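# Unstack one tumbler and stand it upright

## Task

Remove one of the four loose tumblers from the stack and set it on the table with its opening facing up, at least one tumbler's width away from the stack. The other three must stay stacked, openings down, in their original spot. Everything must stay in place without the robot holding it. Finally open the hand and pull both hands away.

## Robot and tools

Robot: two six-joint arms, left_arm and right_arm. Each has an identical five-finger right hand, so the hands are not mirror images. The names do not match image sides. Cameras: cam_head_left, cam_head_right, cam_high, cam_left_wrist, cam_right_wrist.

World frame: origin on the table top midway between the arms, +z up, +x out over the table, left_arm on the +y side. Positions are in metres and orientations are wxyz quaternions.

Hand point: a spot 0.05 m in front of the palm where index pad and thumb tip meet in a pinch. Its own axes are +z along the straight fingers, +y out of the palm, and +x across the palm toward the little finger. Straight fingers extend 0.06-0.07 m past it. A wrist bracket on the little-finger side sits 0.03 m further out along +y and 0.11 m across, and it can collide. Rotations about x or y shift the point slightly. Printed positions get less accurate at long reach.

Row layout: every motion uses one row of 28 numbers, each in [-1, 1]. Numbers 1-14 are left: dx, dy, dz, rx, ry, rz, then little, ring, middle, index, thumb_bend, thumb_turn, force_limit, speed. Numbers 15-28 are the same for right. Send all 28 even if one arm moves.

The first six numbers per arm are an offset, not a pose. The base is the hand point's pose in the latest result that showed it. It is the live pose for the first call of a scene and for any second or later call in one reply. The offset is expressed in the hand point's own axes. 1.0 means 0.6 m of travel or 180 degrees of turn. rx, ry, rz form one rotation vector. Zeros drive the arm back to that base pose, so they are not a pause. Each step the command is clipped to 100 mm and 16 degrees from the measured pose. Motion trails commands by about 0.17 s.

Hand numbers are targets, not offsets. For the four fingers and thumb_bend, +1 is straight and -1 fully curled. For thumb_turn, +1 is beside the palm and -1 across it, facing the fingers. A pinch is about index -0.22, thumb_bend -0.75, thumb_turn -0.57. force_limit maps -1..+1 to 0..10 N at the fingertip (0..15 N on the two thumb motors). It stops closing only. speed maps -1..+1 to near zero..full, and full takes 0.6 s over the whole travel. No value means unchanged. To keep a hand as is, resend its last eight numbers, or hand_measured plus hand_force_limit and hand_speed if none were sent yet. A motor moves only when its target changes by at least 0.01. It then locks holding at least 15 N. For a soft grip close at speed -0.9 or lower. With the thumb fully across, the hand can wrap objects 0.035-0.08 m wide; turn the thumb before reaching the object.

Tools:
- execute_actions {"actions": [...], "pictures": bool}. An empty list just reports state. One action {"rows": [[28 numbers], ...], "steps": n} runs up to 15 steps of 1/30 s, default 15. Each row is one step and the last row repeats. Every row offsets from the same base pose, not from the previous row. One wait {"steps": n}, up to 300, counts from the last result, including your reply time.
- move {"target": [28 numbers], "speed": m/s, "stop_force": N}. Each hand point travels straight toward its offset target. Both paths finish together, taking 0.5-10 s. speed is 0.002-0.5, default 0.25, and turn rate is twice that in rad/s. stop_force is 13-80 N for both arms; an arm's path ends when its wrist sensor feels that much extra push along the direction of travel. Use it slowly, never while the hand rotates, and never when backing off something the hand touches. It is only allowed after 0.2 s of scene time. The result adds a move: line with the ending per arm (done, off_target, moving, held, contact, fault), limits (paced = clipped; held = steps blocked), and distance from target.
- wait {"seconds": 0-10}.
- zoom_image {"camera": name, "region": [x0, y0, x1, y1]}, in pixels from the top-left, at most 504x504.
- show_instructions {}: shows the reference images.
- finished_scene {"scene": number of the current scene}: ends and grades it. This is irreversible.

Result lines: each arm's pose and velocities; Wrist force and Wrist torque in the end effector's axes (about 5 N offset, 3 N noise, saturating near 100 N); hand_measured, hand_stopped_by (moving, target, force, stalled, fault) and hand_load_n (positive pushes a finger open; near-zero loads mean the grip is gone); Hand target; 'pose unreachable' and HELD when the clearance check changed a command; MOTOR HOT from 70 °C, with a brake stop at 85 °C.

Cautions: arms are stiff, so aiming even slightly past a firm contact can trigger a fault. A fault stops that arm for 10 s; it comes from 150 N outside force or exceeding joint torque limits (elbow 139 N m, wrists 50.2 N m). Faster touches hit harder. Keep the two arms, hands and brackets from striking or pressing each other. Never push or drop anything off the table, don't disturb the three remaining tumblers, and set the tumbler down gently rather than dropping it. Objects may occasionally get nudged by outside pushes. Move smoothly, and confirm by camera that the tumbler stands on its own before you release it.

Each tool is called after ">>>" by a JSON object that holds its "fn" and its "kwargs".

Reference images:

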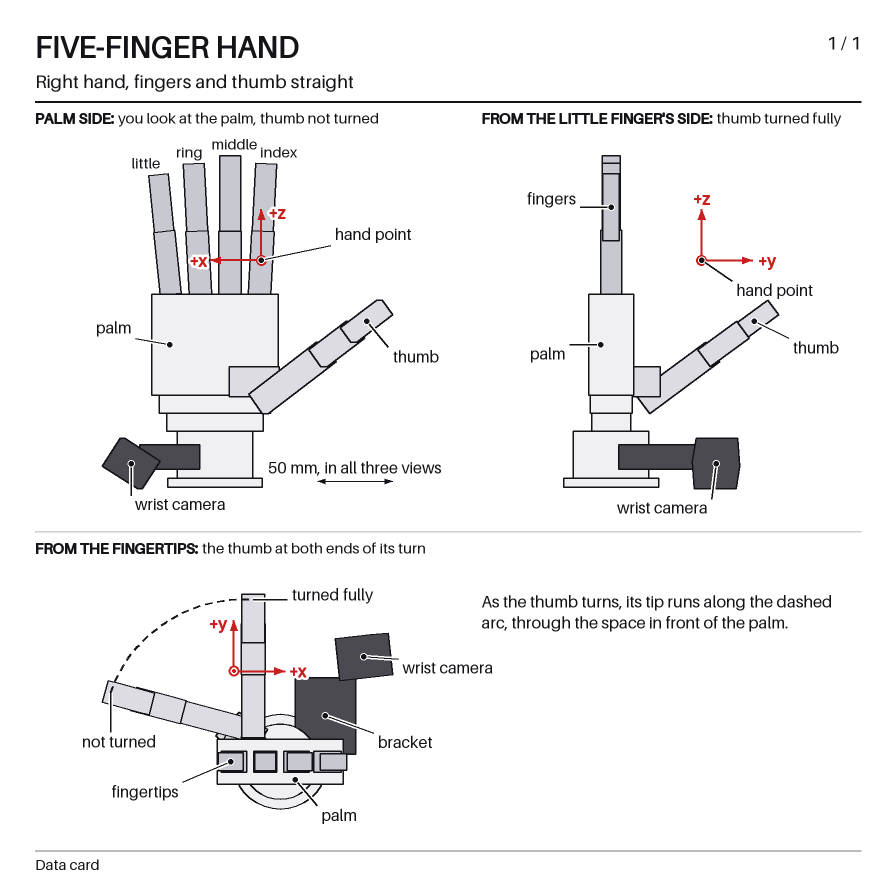

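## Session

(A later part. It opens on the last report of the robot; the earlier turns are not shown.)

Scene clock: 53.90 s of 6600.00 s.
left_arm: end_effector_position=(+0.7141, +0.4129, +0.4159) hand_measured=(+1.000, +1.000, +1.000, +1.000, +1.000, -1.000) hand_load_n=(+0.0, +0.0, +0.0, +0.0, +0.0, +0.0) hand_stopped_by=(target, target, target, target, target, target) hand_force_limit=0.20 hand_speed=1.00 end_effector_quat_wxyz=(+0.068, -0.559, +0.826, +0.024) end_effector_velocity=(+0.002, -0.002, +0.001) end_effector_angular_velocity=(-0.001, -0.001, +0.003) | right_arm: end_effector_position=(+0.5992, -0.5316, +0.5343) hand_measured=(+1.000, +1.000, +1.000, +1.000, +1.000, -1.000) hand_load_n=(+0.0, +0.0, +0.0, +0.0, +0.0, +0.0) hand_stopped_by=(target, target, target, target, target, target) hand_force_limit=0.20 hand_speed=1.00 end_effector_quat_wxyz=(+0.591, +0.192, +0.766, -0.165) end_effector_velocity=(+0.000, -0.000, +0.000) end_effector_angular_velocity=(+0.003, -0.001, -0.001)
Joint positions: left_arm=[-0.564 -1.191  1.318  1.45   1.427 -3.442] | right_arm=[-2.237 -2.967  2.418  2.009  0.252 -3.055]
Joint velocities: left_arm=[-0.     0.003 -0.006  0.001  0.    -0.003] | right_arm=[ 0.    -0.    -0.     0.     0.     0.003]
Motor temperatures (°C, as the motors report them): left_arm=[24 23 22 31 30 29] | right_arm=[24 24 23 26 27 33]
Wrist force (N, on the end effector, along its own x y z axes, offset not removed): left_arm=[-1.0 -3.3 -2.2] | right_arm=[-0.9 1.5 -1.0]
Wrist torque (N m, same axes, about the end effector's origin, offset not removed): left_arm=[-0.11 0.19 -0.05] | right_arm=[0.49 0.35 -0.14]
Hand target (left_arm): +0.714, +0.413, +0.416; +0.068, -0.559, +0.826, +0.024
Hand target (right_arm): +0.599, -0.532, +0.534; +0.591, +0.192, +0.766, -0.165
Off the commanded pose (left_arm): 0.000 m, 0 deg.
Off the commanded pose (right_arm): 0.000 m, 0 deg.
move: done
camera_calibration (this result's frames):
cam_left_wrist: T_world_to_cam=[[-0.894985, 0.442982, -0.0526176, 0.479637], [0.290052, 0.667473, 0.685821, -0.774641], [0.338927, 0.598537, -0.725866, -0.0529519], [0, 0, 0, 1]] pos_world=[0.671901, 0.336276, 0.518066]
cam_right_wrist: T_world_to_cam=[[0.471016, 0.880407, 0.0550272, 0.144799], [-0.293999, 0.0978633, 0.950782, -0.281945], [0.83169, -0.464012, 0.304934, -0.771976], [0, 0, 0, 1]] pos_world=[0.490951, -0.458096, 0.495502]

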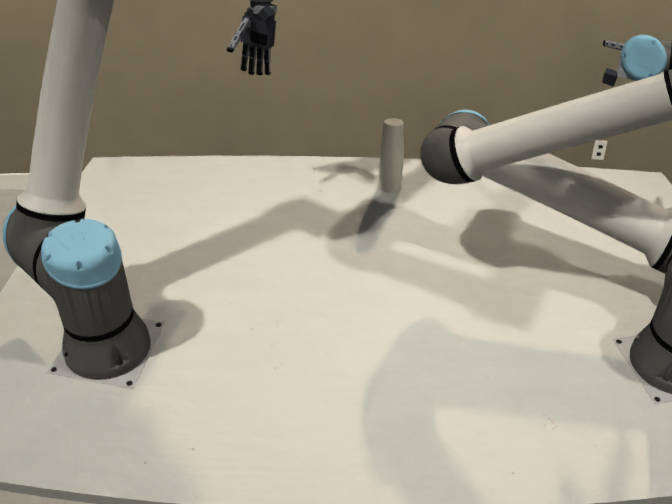

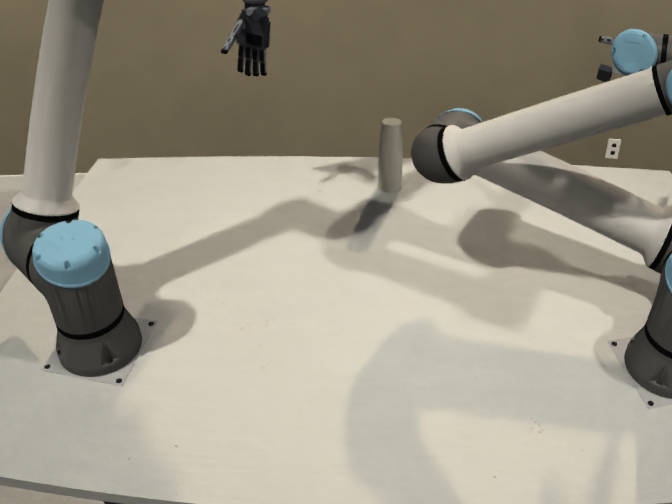

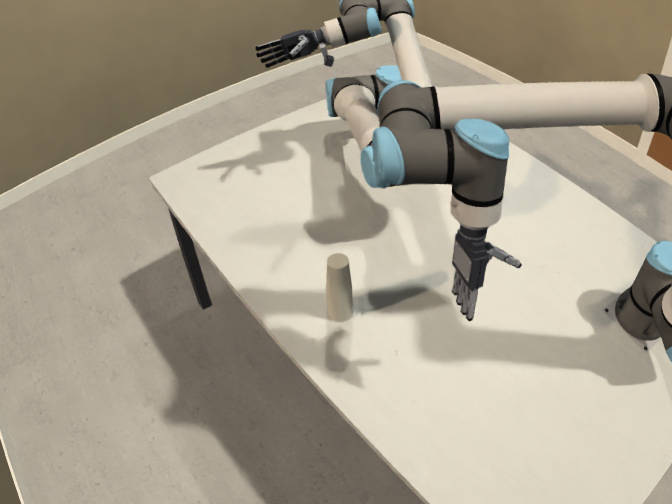

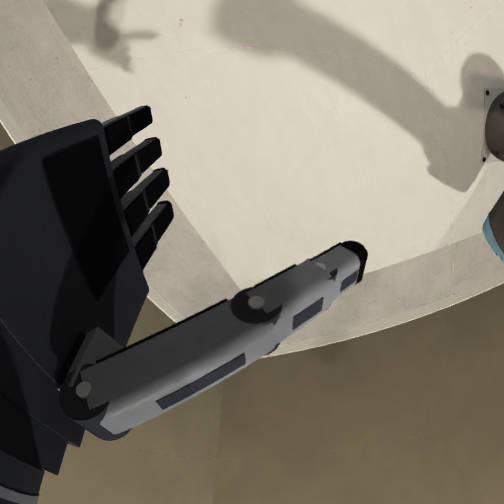

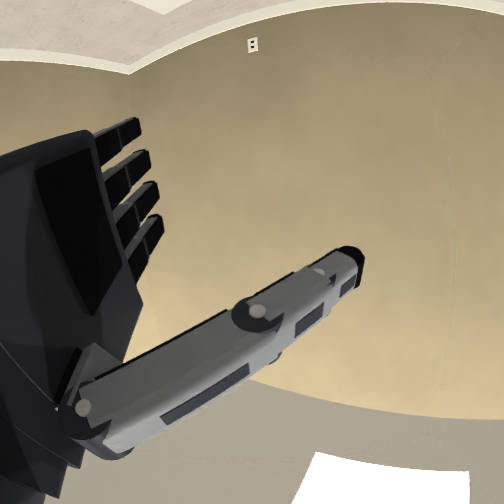

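>>> {"fn": "move", "kwargs": {"target": [0,0,0,0,0,0.61,1,1,1,1,1,-1,0.2,1,-0.2,-0.3,-0.4,0,0,0,1,1,1,1,1,-1,0.2,1], "speed": 0.4}}

>>> {"fn": "move", "kwargs": {"target": [0,0,0,0,-0.5,0,1,1,1,1,1,-1,0.2,1,0,0,0,0,0,0,1,1,1,1,1,-1,0.2,1], "speed": 0.4}}

Scene clock: 67.77 s of 6600.00 s.
left_arm: end_effector_position=(+0.7141, +0.4128, +0.4159) hand_measured=(+1.000, +1.000, +1.000, +1.000, +1.000, -1.000) hand_load_n=(+0.0, +0.0, +0.0, +0.0, +0.0, +0.0) hand_stopped_by=(target, target, target, target, target, target) hand_force_limit=0.20 hand_speed=1.00 end_effector_quat_wxyz=(+0.019, +0.355, +0.932, +0.069) end_effector_velocity=(+0.000, -0.000, +0.001) end_effector_angular_velocity=(-0.000, -0.001, -0.006) | right_arm: end_effector_position=(+0.3371, -0.5831, +0.7157) hand_measured=(+1.000, +1.000, +1.000, +1.000, +1.000, -1.000) hand_load_n=(+0.0, +0.0, +0.0, +0.0, +0.0, +0.0) hand_stopped_by=(target, target, target, target, target, target) hand_force_limit=0.20 hand_speed=1.00 end_effector_quat_wxyz=(+0.546, +0.316, +0.718, -0.294) end_effector_velocity=(-0.003, -0.000, -0.001) end_effector_angular_velocity=(-0.002, -0.022, -0.002)
Joint positions: left_arm=[-0.646 -1.372  1.568  1.393  1.428 -1.609] | right_arm=[-0.497 -2.433  1.905  0.805  2.141 -1.498]
Joint velocities: left_arm=[ 0.    -0.001 -0.001 -0.    -0.001  0.006] | right_arm=[ 0.138  0.027  0.01  -0.032  0.133  0.051]
Motor temperatures (°C, as the motors report them): left_arm=[24 23 22 31 30 29] | right_arm=[24 24 23 26 27 33]
Wrist force (N, on the end effector, along its own x y z axes, offset not removed): left_arm=[0.7 -2.3 -4.2] | right_arm=[-4.1 2.0 3.7]
Wrist torque (N m, same axes, about the end effector's origin, offset not removed): left_arm=[0.10 0.09 0.02] | right_arm=[0.28 0.46 -0.51]
Hand target (left_arm): +0.714, +0.413, +0.416; +0.019, +0.355, +0.932, +0.069
Hand target (right_arm): +0.337, -0.583, +0.716; +0.547, +0.316, +0.717, -0.294
Off the commanded pose (left_arm): 0.000 m, 0 deg.
Off the commanded pose (right_arm): 0.002 m, 22 deg; orientation clipped at the last step of the last action.
After step 90, 7.77 s passed at rest.
move: off_target (right_arm); limits=paced
camera_calibration (this result's frames):
cam_left_wrist: T_world_to_cam=[[0.712577, 0.692134, 0.114823, -0.840798], [0.532235, -0.63991, 0.554293, -0.353113], [0.457121, -0.333864, -0.824364, 0.288648], [0, 0, 0, 1]] pos_world=[0.655125, 0.452353, 0.530221]
cam_right_wrist: T_world_to_cam=[[0.763482, 0.645812, 0.00472827, 0.104283], [-0.210732, 0.242195, 0.947066, -0.467648], [0.610481, -0.724064, 0.321005, -0.721738], [0, 0, 0, 1]] pos_world=[0.262441, -0.476669, 0.674081]

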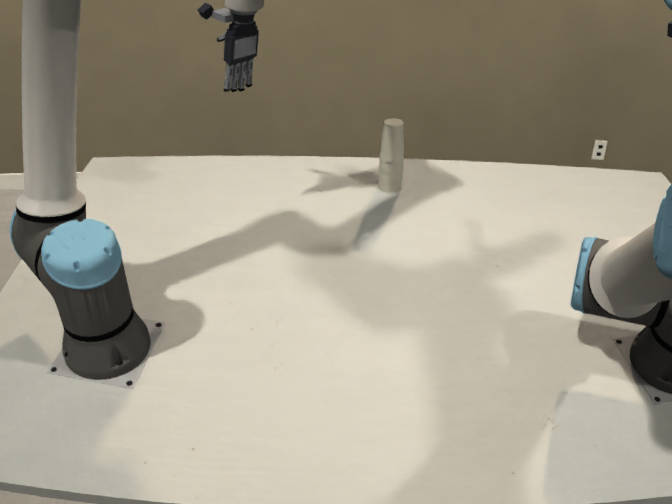

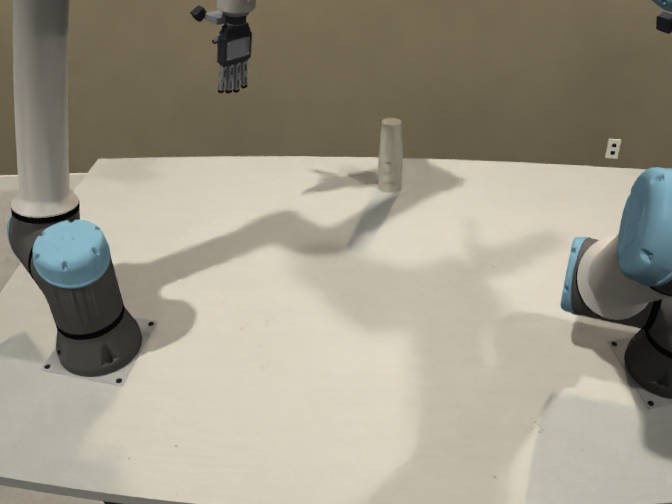

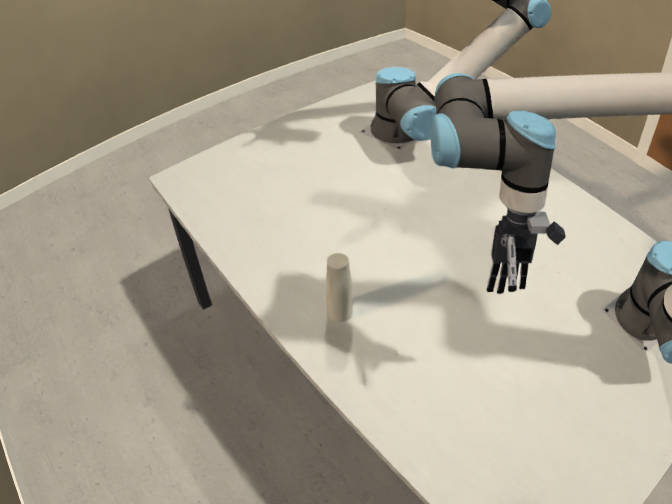

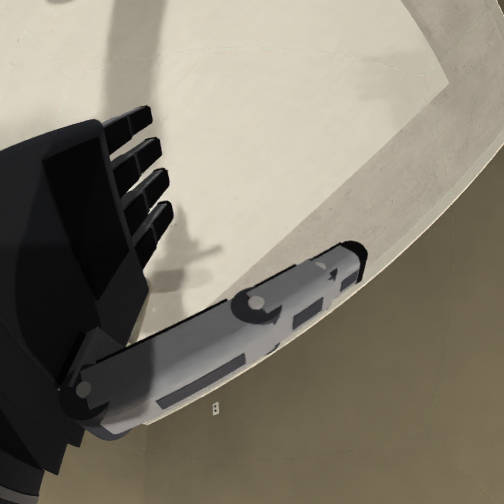

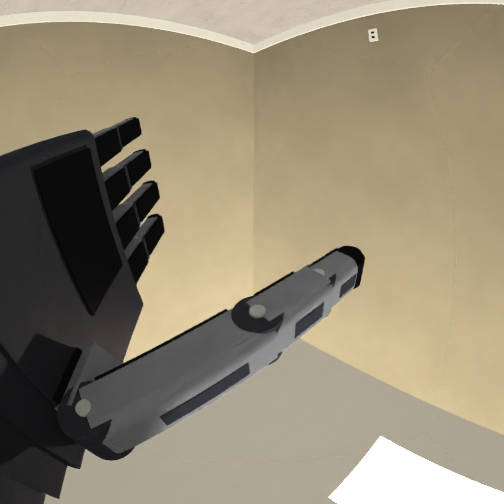

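Scene clock: 70.40 s of 6600.00 s.
left_arm: end_effector_position=(+0.7140, +0.4130, +0.4164) hand_measured=(+1.000, +1.000, +1.000, +1.000, +1.000, -1.000) hand_load_n=(+0.0, +0.0, +0.0, +0.0, +0.0, +0.0) hand_stopped_by=(target, target, target, target, target, target) hand_force_limit=0.20 hand_speed=1.00 end_effector_quat_wxyz=(+0.673, +0.300, +0.646, -0.201) end_effector_velocity=(+0.000, -0.001, -0.002) end_effector_angular_velocity=(-0.007, -0.007, -0.002) | right_arm: end_effector_position=(+0.3371, -0.5831, +0.7157) hand_measured=(+1.000, +1.000, +1.000, +1.000, +1.000, -1.000) hand_load_n=(+0.0, +0.0, +0.0, +0.0, +0.0, +0.0) hand_stopped_by=(target, target, target, target, target, target) hand_force_limit=0.20 hand_speed=1.00 end_effector_quat_wxyz=(+0.546, +0.316, +0.718, -0.294) end_effector_velocity=(-0.000, -0.000, +0.000) end_effector_angular_velocity=(+0.000, -0.001, -0.001)
Joint positions: left_arm=[-0.544 -1.839  2.333 -0.479  1.634 -1.425] | right_arm=[-0.492 -2.432  1.905  0.805  2.145 -1.496]
Joint velocities: left_arm=[ 0.001  0.004  0.005 -0.019  0.002 -0.001] | right_arm=[-0.    -0.    -0.    -0.     0.     0.001]
Motor temperatures (°C, as the motors report them): left_arm=[24 23 22 31 30 29] | right_arm=[24 24 23 26 27 33]
Wrist force (N, on the end effector, along its own x y z axes, offset not removed): left_arm=[-1.1 -1.6 -1.8] | right_arm=[0.3 -0.5 -0.5]
Wrist torque (N m, same axes, about the end effector's origin, offset not removed): left_arm=[0.18 0.19 -0.15] | right_arm=[0.23 -0.06 -0.19]
Hand target (left_arm): +0.714, +0.413, +0.416; +0.673, +0.300, +0.645, -0.201
Hand target (right_arm): +0.337, -0.583, +0.716; +0.546, +0.316, +0.718, -0.294
Off the commanded pose (left_arm): 0.001 m, 0 deg.
Off the commanded pose (right_arm): 0.000 m, 0 deg.
move: done
camera_calibration (this result's frames):
cam_left_wrist: T_world_to_cam=[[0.670421, 0.710282, 0.214558, -0.859785], [-0.529568, 0.25551, 0.808871, -0.0709383], [0.519705, -0.655908, 0.547441, -0.193778], [0, 0, 0, 1]] pos_world=[0.639559, 0.501715, 0.347936]
cam_right_wrist: T_world_to_cam=[[0.763466, 0.64583, 0.00474171, 0.1043], [-0.210744, 0.242177, 0.947068, -0.467655], [0.610497, -0.724053, 0.320999, -0.721739], [0, 0, 0, 1]] pos_world=[0.262435, -0.476683, 0.674084]

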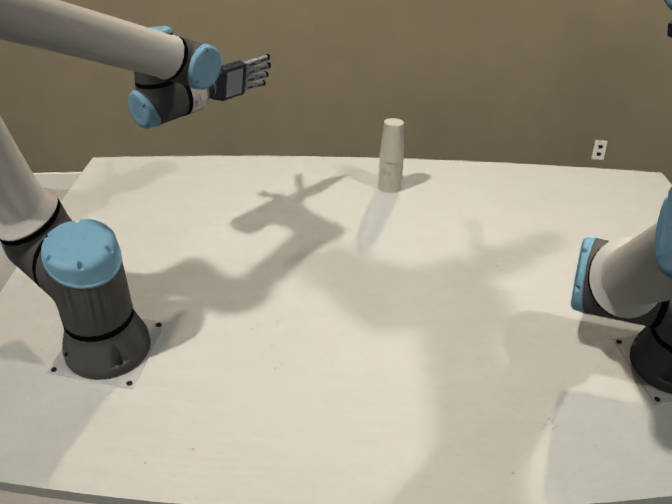

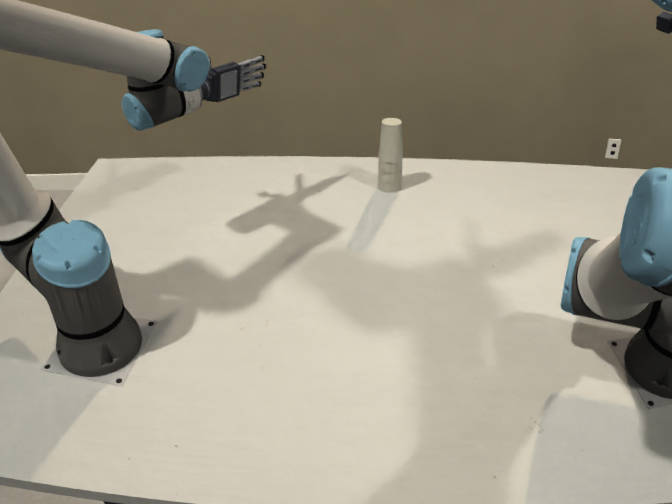

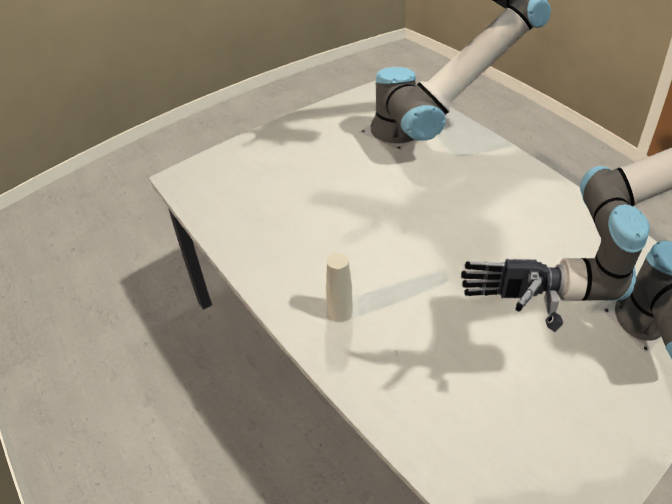

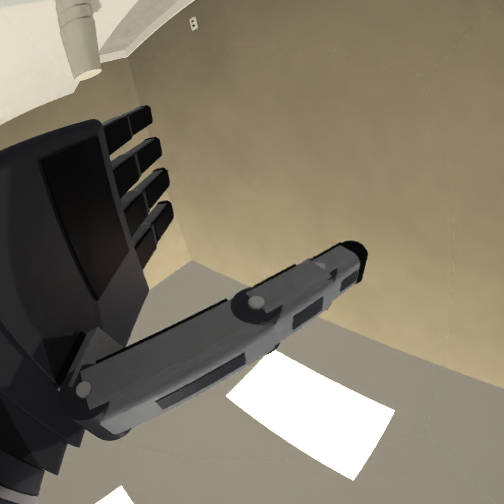

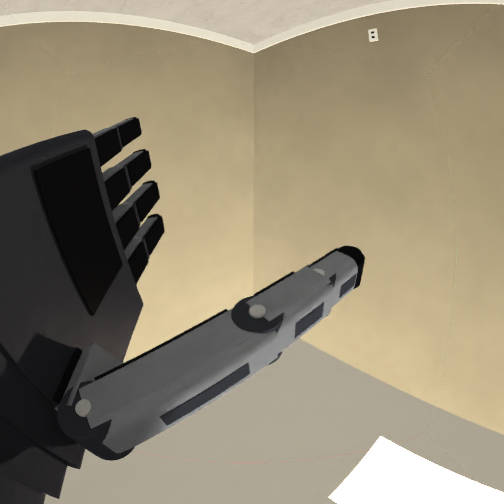

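>>> {"fn": "move", "kwargs": {"target": [-0.095,-0.6,0.505,0,0,-0.045,1,1,1,1,1,-1,0.2,1,0,0,0,0,0,0,1,1,1,1,1,-1,0.2,1], "speed": 0.3}}

>>> {"fn": "move", "kwargs": {"target": [0.39,0,0,0,0,0,1,1,1,1,1,-1,0.2,1,0,0,0,0,0,0,1,1,1,1,1,-1,0.2,1], "speed": 0.2}}

Scene clock: 78.77 s of 6600.00 s.
left_arm: end_effector_position=(+0.6988, -0.0607, +0.4165) hand_measured=(+1.000, +1.000, +1.000, +1.000, +1.000, -1.000) hand_load_n=(+0.0, +0.0, +0.0, +0.0, +0.0, +0.0) hand_stopped_by=(target, target, target, target, target, target) hand_force_limit=0.20 hand_speed=1.00 end_effector_quat_wxyz=(+0.657, +0.254, +0.665, -0.248) end_effector_velocity=(+0.001, -0.001, +0.000) end_effector_angular_velocity=(-0.001, +0.000, +0.003) | right_arm: end_effector_position=(+0.3371, -0.5831, +0.7157) hand_measured=(+1.000, +1.000, +1.000, +1.000, +1.000, -1.000) hand_load_n=(+0.0, +0.0, +0.0, +0.0, +0.0, +0.0) hand_stopped_by=(target, target, target, target, target, target) hand_force_limit=0.20 hand_speed=1.00 end_effector_quat_wxyz=(+0.546, +0.316, +0.718, -0.294) end_effector_velocity=(-0.000, -0.000, +0.000) end_effector_angular_velocity=(+0.001, -0.001, -0.001)
Joint positions: left_arm=[-1.146 -1.358  1.852 -0.476  1.032 -1.576] | right_arm=[-0.492 -2.432  1.905  0.805  2.145 -1.496]
Joint velocities: left_arm=[-0.001  0.003 -0.004  0.001 -0.004 -0.001] | right_arm=[-0.    -0.    -0.    -0.     0.     0.001]
Motor temperatures (°C, as the motors report them): left_arm=[24 23 22 31 30 29] | right_arm=[24 24 23 26 27 33]
Wrist force (N, on the end effector, along its own x y z axes, offset not removed): left_arm=[-2.7 -2.3 -1.9] | right_arm=[3.2 -2.8 -0.9]
Wrist torque (N m, same axes, about the end effector's origin, offset not removed): left_arm=[0.16 0.37 -0.18] | right_arm=[-0.07 -0.22 -0.24]
Hand target (left_arm): +0.699, -0.061, +0.417; +0.657, +0.254, +0.665, -0.248
Hand target (right_arm): +0.337, -0.583, +0.716; +0.546, +0.316, +0.718, -0.294
Off the commanded pose (left_arm): 0.000 m, 0 deg.
Off the commanded pose (right_arm): 0.000 m, 0 deg.
After step 90, 3.10 s passed at rest.
move: done
camera_calibration (this result's frames):
cam_left_wrist: T_world_to_cam=[[0.682596, 0.726958, 0.0747961, -0.462519], [-0.453409, 0.341012, 0.823487, -0.0121493], [0.573134, -0.596022, 0.562383, -0.53658], [0, 0, 0, 1]] pos_world=[0.617737, 0.0205614, 0.346363]
cam_right_wrist: T_world_to_cam=[[0.763466, 0.64583, 0.00474156, 0.1043], [-0.210744, 0.242177, 0.947068, -0.467655], [0.610497, -0.724053, 0.320999, -0.721739], [0, 0, 0, 1]] pos_world=[0.262434, -0.476682, 0.674084]

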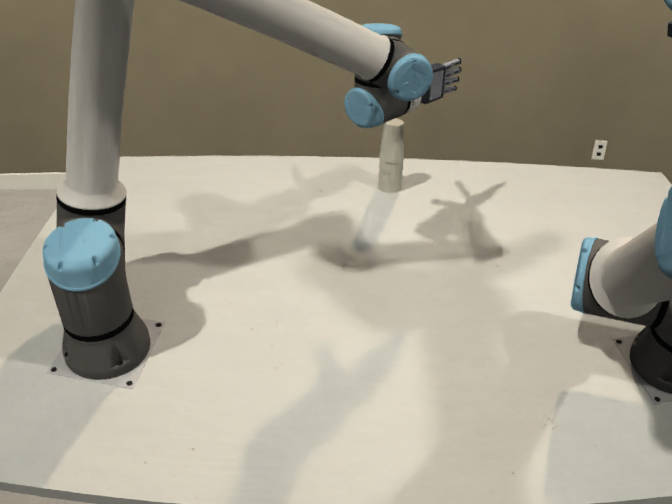

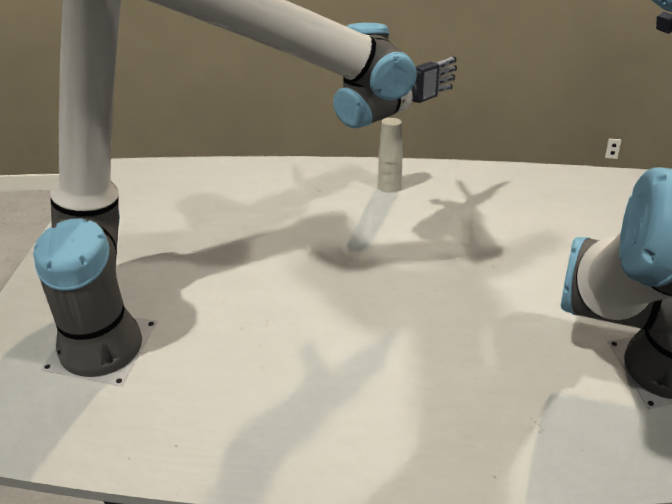

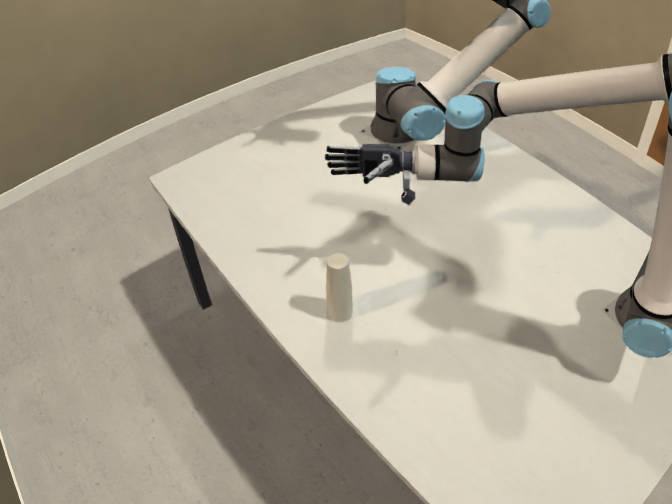

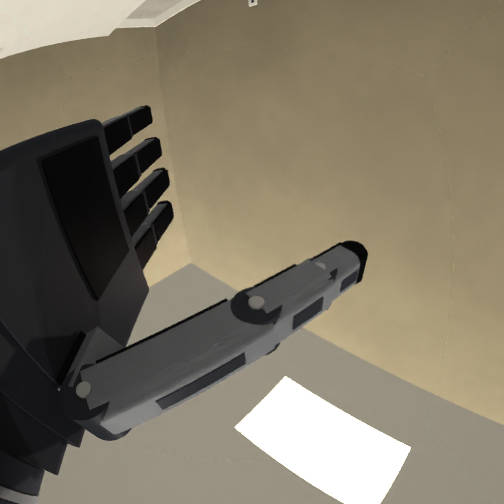

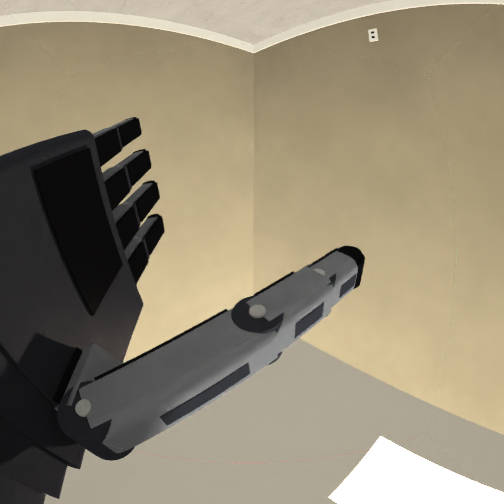

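Scene clock: 80.53 s of 6600.00 s.
left_arm: end_effector_position=(+0.6967, -0.0578, +0.1828) hand_measured=(+1.000, +1.000, +1.000, +1.000, +1.000, -1.000) hand_load_n=(+0.0, +0.0, +0.0, +0.0, +0.0, +0.0) hand_stopped_by=(target, target, target, target, target, target) hand_force_limit=0.20 hand_speed=1.00 end_effector_quat_wxyz=(+0.657, +0.254, +0.665, -0.248) end_effector_velocity=(-0.001, -0.001, -0.002) end_effector_angular_velocity=(-0.001, -0.001, -0.002) | right_arm: end_effector_position=(+0.3371, -0.5831, +0.7157) hand_measured=(+1.000, +1.000, +1.000, +1.000, +1.000, -1.000) hand_load_n=(+0.0, +0.0, +0.0, +0.0, +0.0, +0.0) hand_stopped_by=(target, target, target, target, target, target) hand_force_limit=0.20 hand_speed=1.00 end_effector_quat_wxyz=(+0.546, +0.316, +0.718, -0.294) end_effector_velocity=(+0.000, +0.000, +0.000) end_effector_angular_velocity=(-0.000, +0.000, +0.000)
Joint positions: left_arm=[-1.148 -1.1    2.01  -0.893  1.03  -1.576] | right_arm=[-0.492 -2.432  1.905  0.805  2.145 -1.496]
Joint velocities: left_arm=[-0.001  0.003  0.    -0.005  0.001  0.001] | right_arm=[-0.  0. -0. -0. -0. -0.]
Motor temperatures (°C, as the motors report them): left_arm=[24 23 22 31 30 29] | right_arm=[24 24 23 26 27 33]
Wrist force (N, on the end effector, along its own x y z axes, offset not removed): left_arm=[0.5 -1.1 -2.3] | right_arm=[-2.5 4.7 1.3]
Wrist torque (N m, same axes, about the end effector's origin, offset not removed): left_arm=[0.31 -0.03 0.00] | right_arm=[0.87 0.48 -0.20]
Hand target (left_arm): +0.697, -0.058, +0.183; +0.657, +0.254, +0.665, -0.248
Hand target (right_arm): +0.337, -0.583, +0.716; +0.546, +0.316, +0.718, -0.294
Off the commanded pose (left_arm): 0.000 m, 0 deg.
Off the commanded pose (right_arm): 0.000 m, 0 deg.
move: done
camera_calibration (this result's frames):
cam_left_wrist: T_world_to_cam=[[0.682572, 0.726985, 0.0747508, -0.445606], [-0.453374, 0.341, 0.823511, 0.178379], [0.57319, -0.595996, 0.562354, -0.402228], [0, 0, 0, 1]] pos_world=[0.615584, 0.0233959, 0.112607]
cam_right_wrist: T_world_to_cam=[[0.763466, 0.64583, 0.00474184, 0.1043], [-0.210744, 0.242177, 0.947068, -0.467655], [0.610497, -0.724053, 0.320999, -0.721739], [0, 0, 0, 1]] pos_world=[0.262434, -0.476682, 0.674084]

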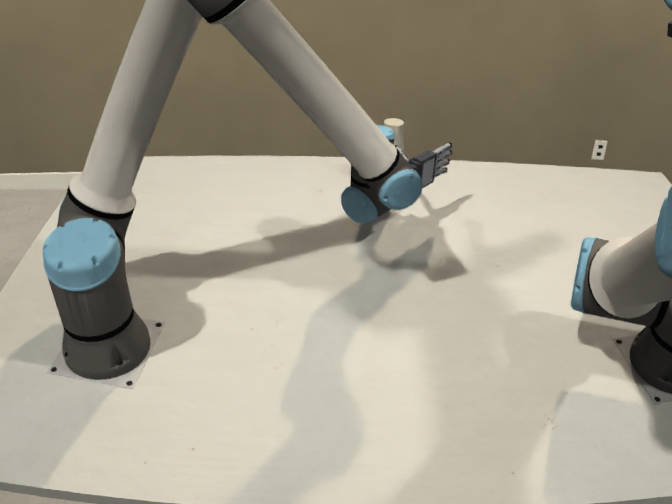

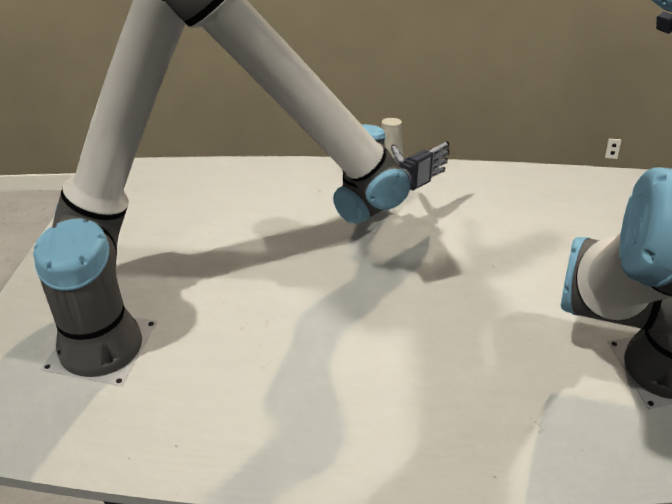

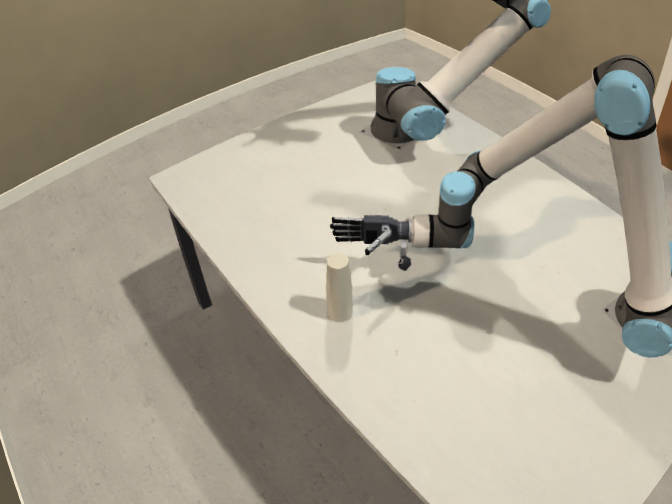

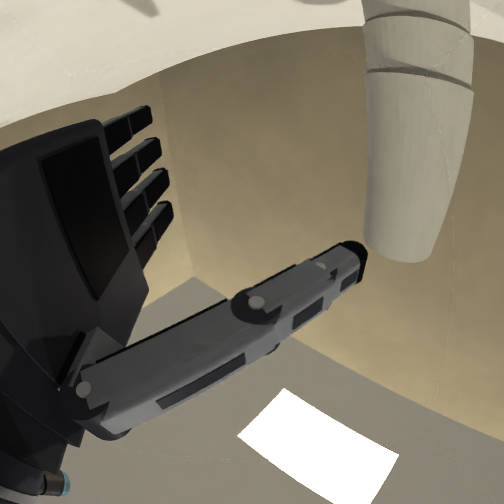

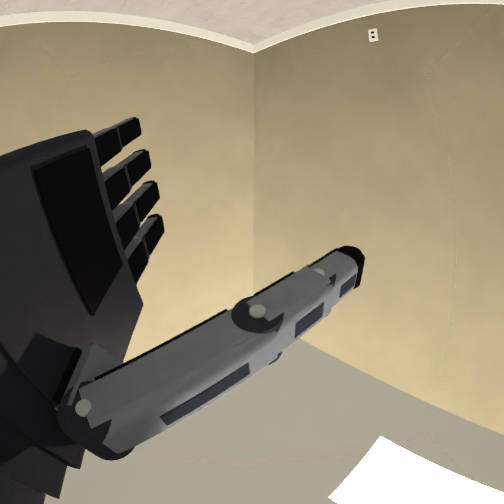

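>>> {"fn": "move", "kwargs": {"target": [0,0,0.06,0,0,0,1,1,1,1,1,-1,0.2,1,0,0,0,0,0,0,1,1,1,1,1,-1,0.2,1], "speed": 0.1}}

>>> {"fn": "move", "kwargs": {"target": [0,0.12,0,0,0,0,1,1,1,1,1,-1,0.2,1,0,0,0,0,0,0,1,1,1,1,1,-1,0.2,1], "speed": 0.05}}

Scene clock: 86.53 s of 6600.00 s.
left_arm: end_effector_position=(+0.7234, -0.0815, +0.1822) hand_measured=(+1.000, +1.000, +1.000, +1.000, +1.000, -1.000) hand_load_n=(+0.0, +0.0, +0.0, +0.0, +0.0, +0.0) hand_stopped_by=(target, target, target, target, target, target) hand_force_limit=0.20 hand_speed=1.00 end_effector_quat_wxyz=(+0.657, +0.254, +0.665, -0.248) end_effector_velocity=(+0.001, -0.002, -0.002) end_effector_angular_velocity=(+0.003, +0.002, -0.002) | right_arm: end_effector_position=(+0.3371, -0.5831, +0.7157) hand_measured=(+1.000, +1.000, +1.000, +1.000, +1.000, -1.000) hand_load_n=(+0.0, +0.0, +0.0, +0.0, +0.0, +0.0) hand_stopped_by=(target, target, target, target, target, target) hand_force_limit=0.20 hand_speed=1.00 end_effector_quat_wxyz=(+0.546, +0.316, +0.718, -0.294) end_effector_velocity=(+0.000, +0.000, -0.000) end_effector_angular_velocity=(+0.000, +0.000, +0.001)
Joint positions: left_arm=[-1.12  -1.059  1.938 -0.863  1.058 -1.576] | right_arm=[-0.492 -2.432  1.905  0.805  2.145 -1.496]
Joint velocities: left_arm=[ 0.001  0.004 -0.003  0.003  0.003 -0.001] | right_arm=[ 0.     0.     0.     0.    -0.001  0.   ]
Motor temperatures (°C, as the motors report them): left_arm=[24 23 22 31 30 29] | right_arm=[24 24 23 26 27 33]
Wrist force (N, on the end effector, along its own x y z axes, offset not removed): left_arm=[-2.1 -2.9 -2.7] | right_arm=[-1.9 -0.4 0.5]
Wrist torque (N m, same axes, about the end effector's origin, offset not removed): left_arm=[0.01 0.23 -0.25] | right_arm=[0.20 0.50 -0.42]
Hand target (left_arm): +0.724, -0.082, +0.182; +0.657, +0.254, +0.665, -0.248
Hand target (right_arm): +0.337, -0.583, +0.716; +0.546, +0.316, +0.718, -0.294
Off the commanded pose (left_arm): 0.000 m, 0 deg.
Off the commanded pose (right_arm): 0.000 m, 0 deg.
After step 90, 2.10 s passed at rest.
move: done
camera_calibration (this result's frames):
cam_left_wrist: T_world_to_cam=[[0.682567, 0.726986, 0.0747829, -0.446609], [-0.453404, 0.34099, 0.823499, 0.199035], [0.573172, -0.596, 0.562367, -0.431358], [0, 0, 0, 1]] pos_world=[0.642326, -0.000279842, 0.112075]
cam_right_wrist: T_world_to_cam=[[0.763466, 0.645831, 0.00474153, 0.1043], [-0.210744, 0.242177, 0.947068, -0.467655], [0.610497, -0.724053, 0.320999, -0.721739], [0, 0, 0, 1]] pos_world=[0.262434, -0.476682, 0.674084]

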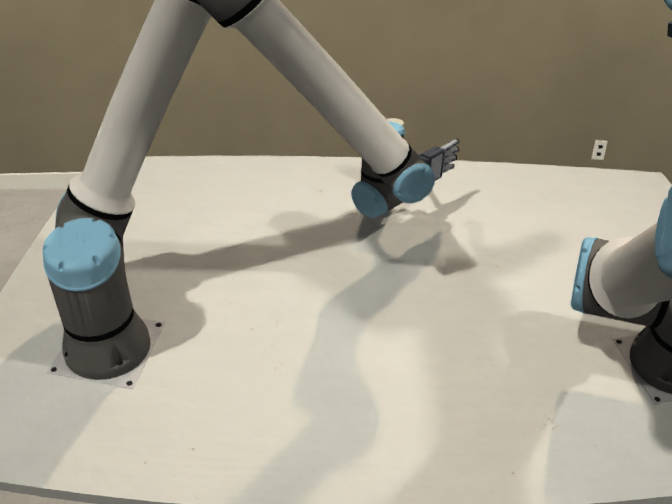

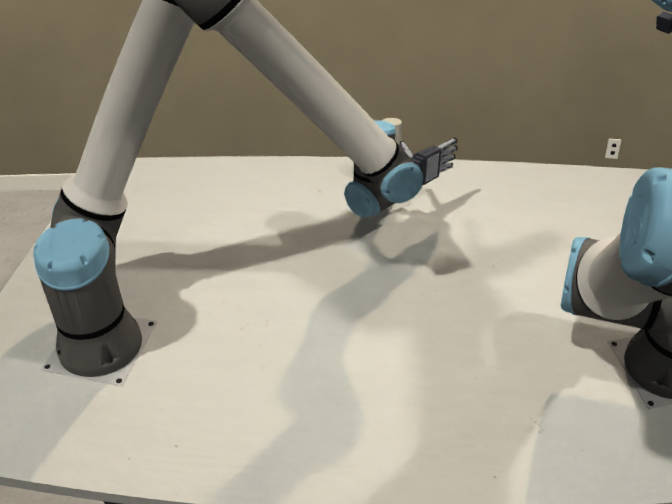

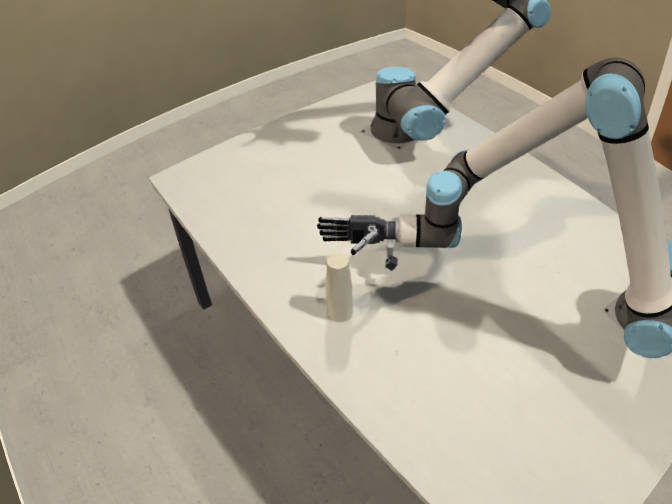

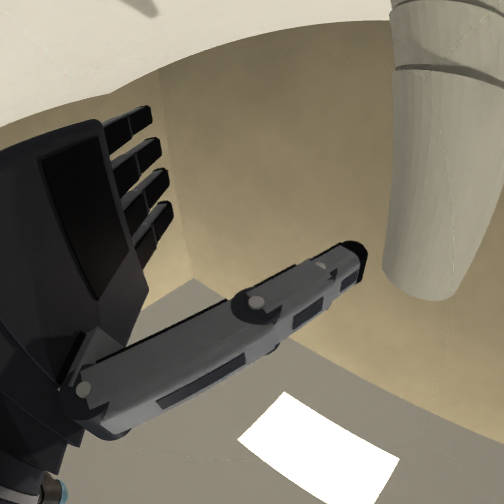

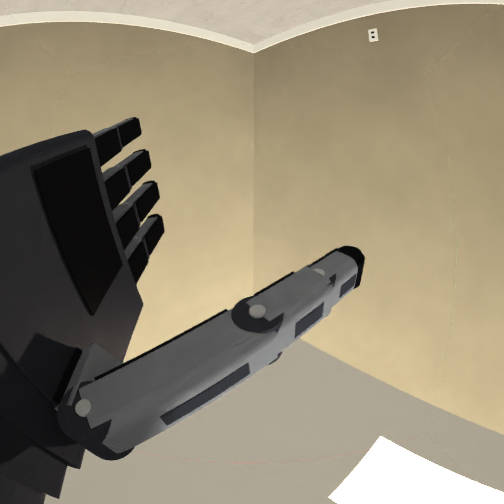

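Scene clock: 88.37 s of 6600.00 s.
left_arm: end_effector_position=(+0.7710, -0.0278, +0.1825) hand_measured=(+1.000, +1.000, +1.000, +1.000, +1.000, -1.000) hand_load_n=(+0.0, +0.0, +0.0, +0.0, +0.0, +0.0) hand_stopped_by=(target, target, target, target, target, target) hand_force_limit=0.20 hand_speed=1.00 end_effector_quat_wxyz=(+0.657, +0.254, +0.665, -0.248) end_effector_velocity=(+0.001, +0.003, -0.001) end_effector_angular_velocity=(+0.002, +0.001, +0.000) | right_arm: end_effector_position=(+0.3371, -0.5831, +0.7157) hand_measured=(+1.000, +1.000, +1.000, +1.000, +1.000, -1.000) hand_load_n=(+0.0, +0.0, +0.0, +0.0, +0.0, +0.0) hand_stopped_by=(target, target, target, target, target, target) hand_force_limit=0.20 hand_speed=1.00 end_effector_quat_wxyz=(+0.546, +0.316, +0.718, -0.294) end_effector_velocity=(+0.000, -0.000, +0.000) end_effector_angular_velocity=(+0.001, -0.001, -0.000)
Joint positions: left_arm=[-1.022 -1.076  1.969 -0.877  1.156 -1.574] | right_arm=[-0.492 -2.432  1.905  0.805  2.145 -1.496]
Joint velocities: left_arm=[ 0.004 -0.001  0.003  0.     0.004  0.   ] | right_arm=[-0.     0.     0.    -0.    -0.     0.001]
Motor temperatures (°C, as the motors report them): left_arm=[24 23 22 31 30 29] | right_arm=[24 24 23 26 27 33]
Wrist force (N, on the end effector, along its own x y z axes, offset not removed): left_arm=[-2.1 -2.3 -1.4] | right_arm=[1.2 -1.2 -5.6]
Wrist torque (N m, same axes, about the end effector's origin, offset not removed): left_arm=[-0.02 0.27 -0.21] | right_arm=[0.45 0.08 -0.28]
Hand target (left_arm): +0.771, -0.028, +0.182; +0.657, +0.254, +0.665, -0.248
Hand target (right_arm): +0.337, -0.583, +0.716; +0.546, +0.316, +0.718, -0.294
Off the commanded pose (left_arm): 0.000 m, 0 deg.
Off the commanded pose (right_arm): 0.000 m, 0 deg.
move: done
camera_calibration (this result's frames):
cam_left_wrist: T_world_to_cam=[[0.682552, 0.726999, 0.0748002, -0.518158], [-0.453425, 0.340976, 0.823493, 0.202149], [0.573174, -0.595993, 0.562373, -0.426754], [0, 0, 0, 1]] pos_world=[0.689933, 0.0534298, 0.112285]
cam_right_wrist: T_world_to_cam=[[0.763466, 0.64583, 0.00474148, 0.1043], [-0.210744, 0.242177, 0.947068, -0.467655], [0.610497, -0.724053, 0.320999, -0.721739], [0, 0, 0, 1]] pos_world=[0.262434, -0.476682, 0.674084]

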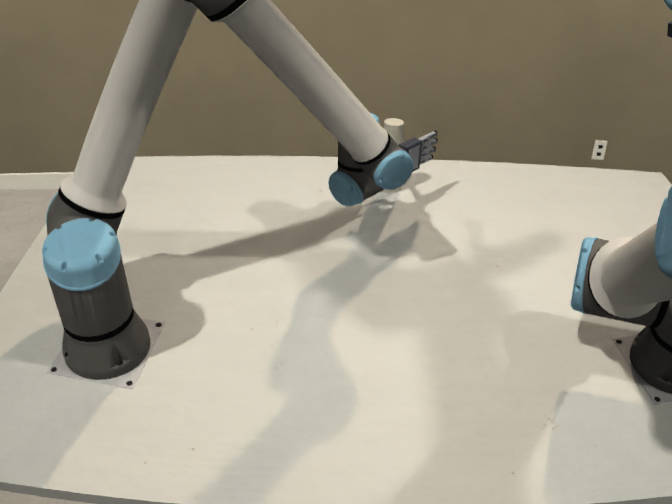

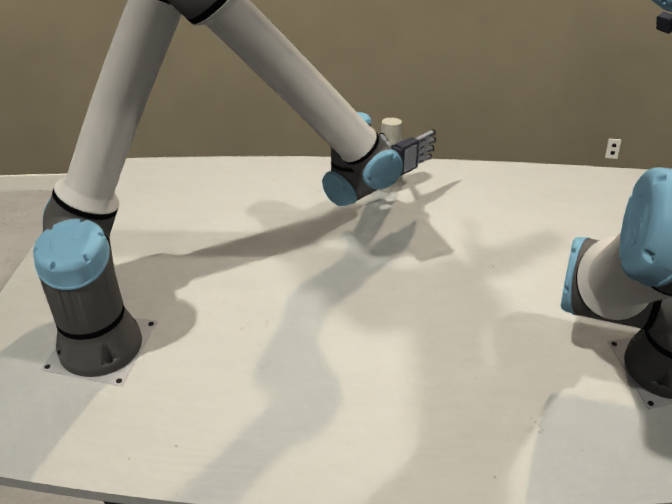

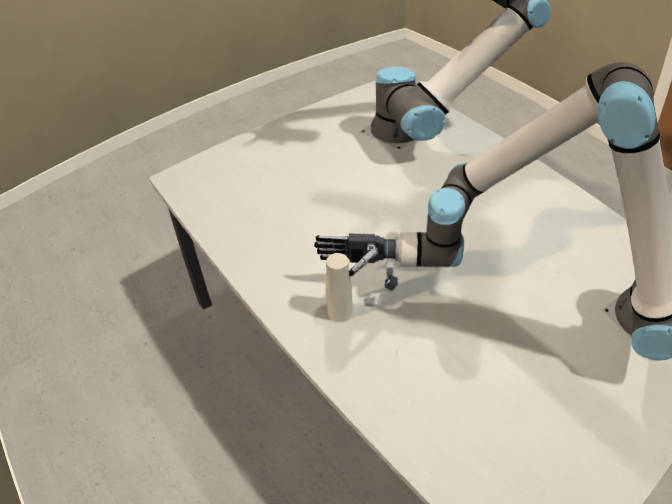

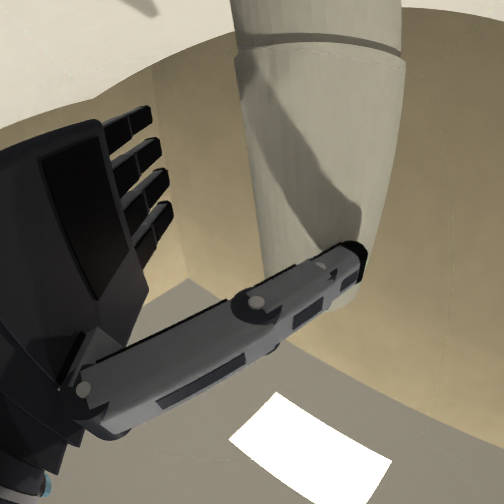

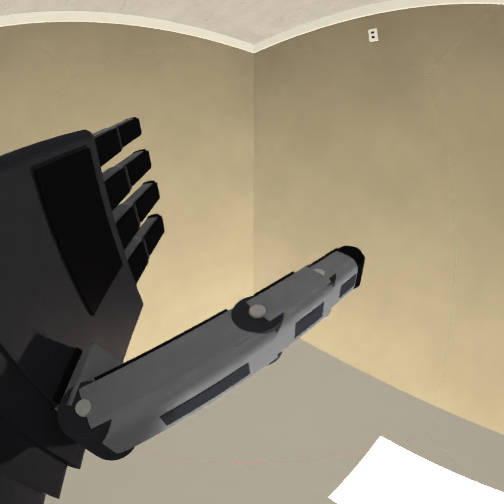

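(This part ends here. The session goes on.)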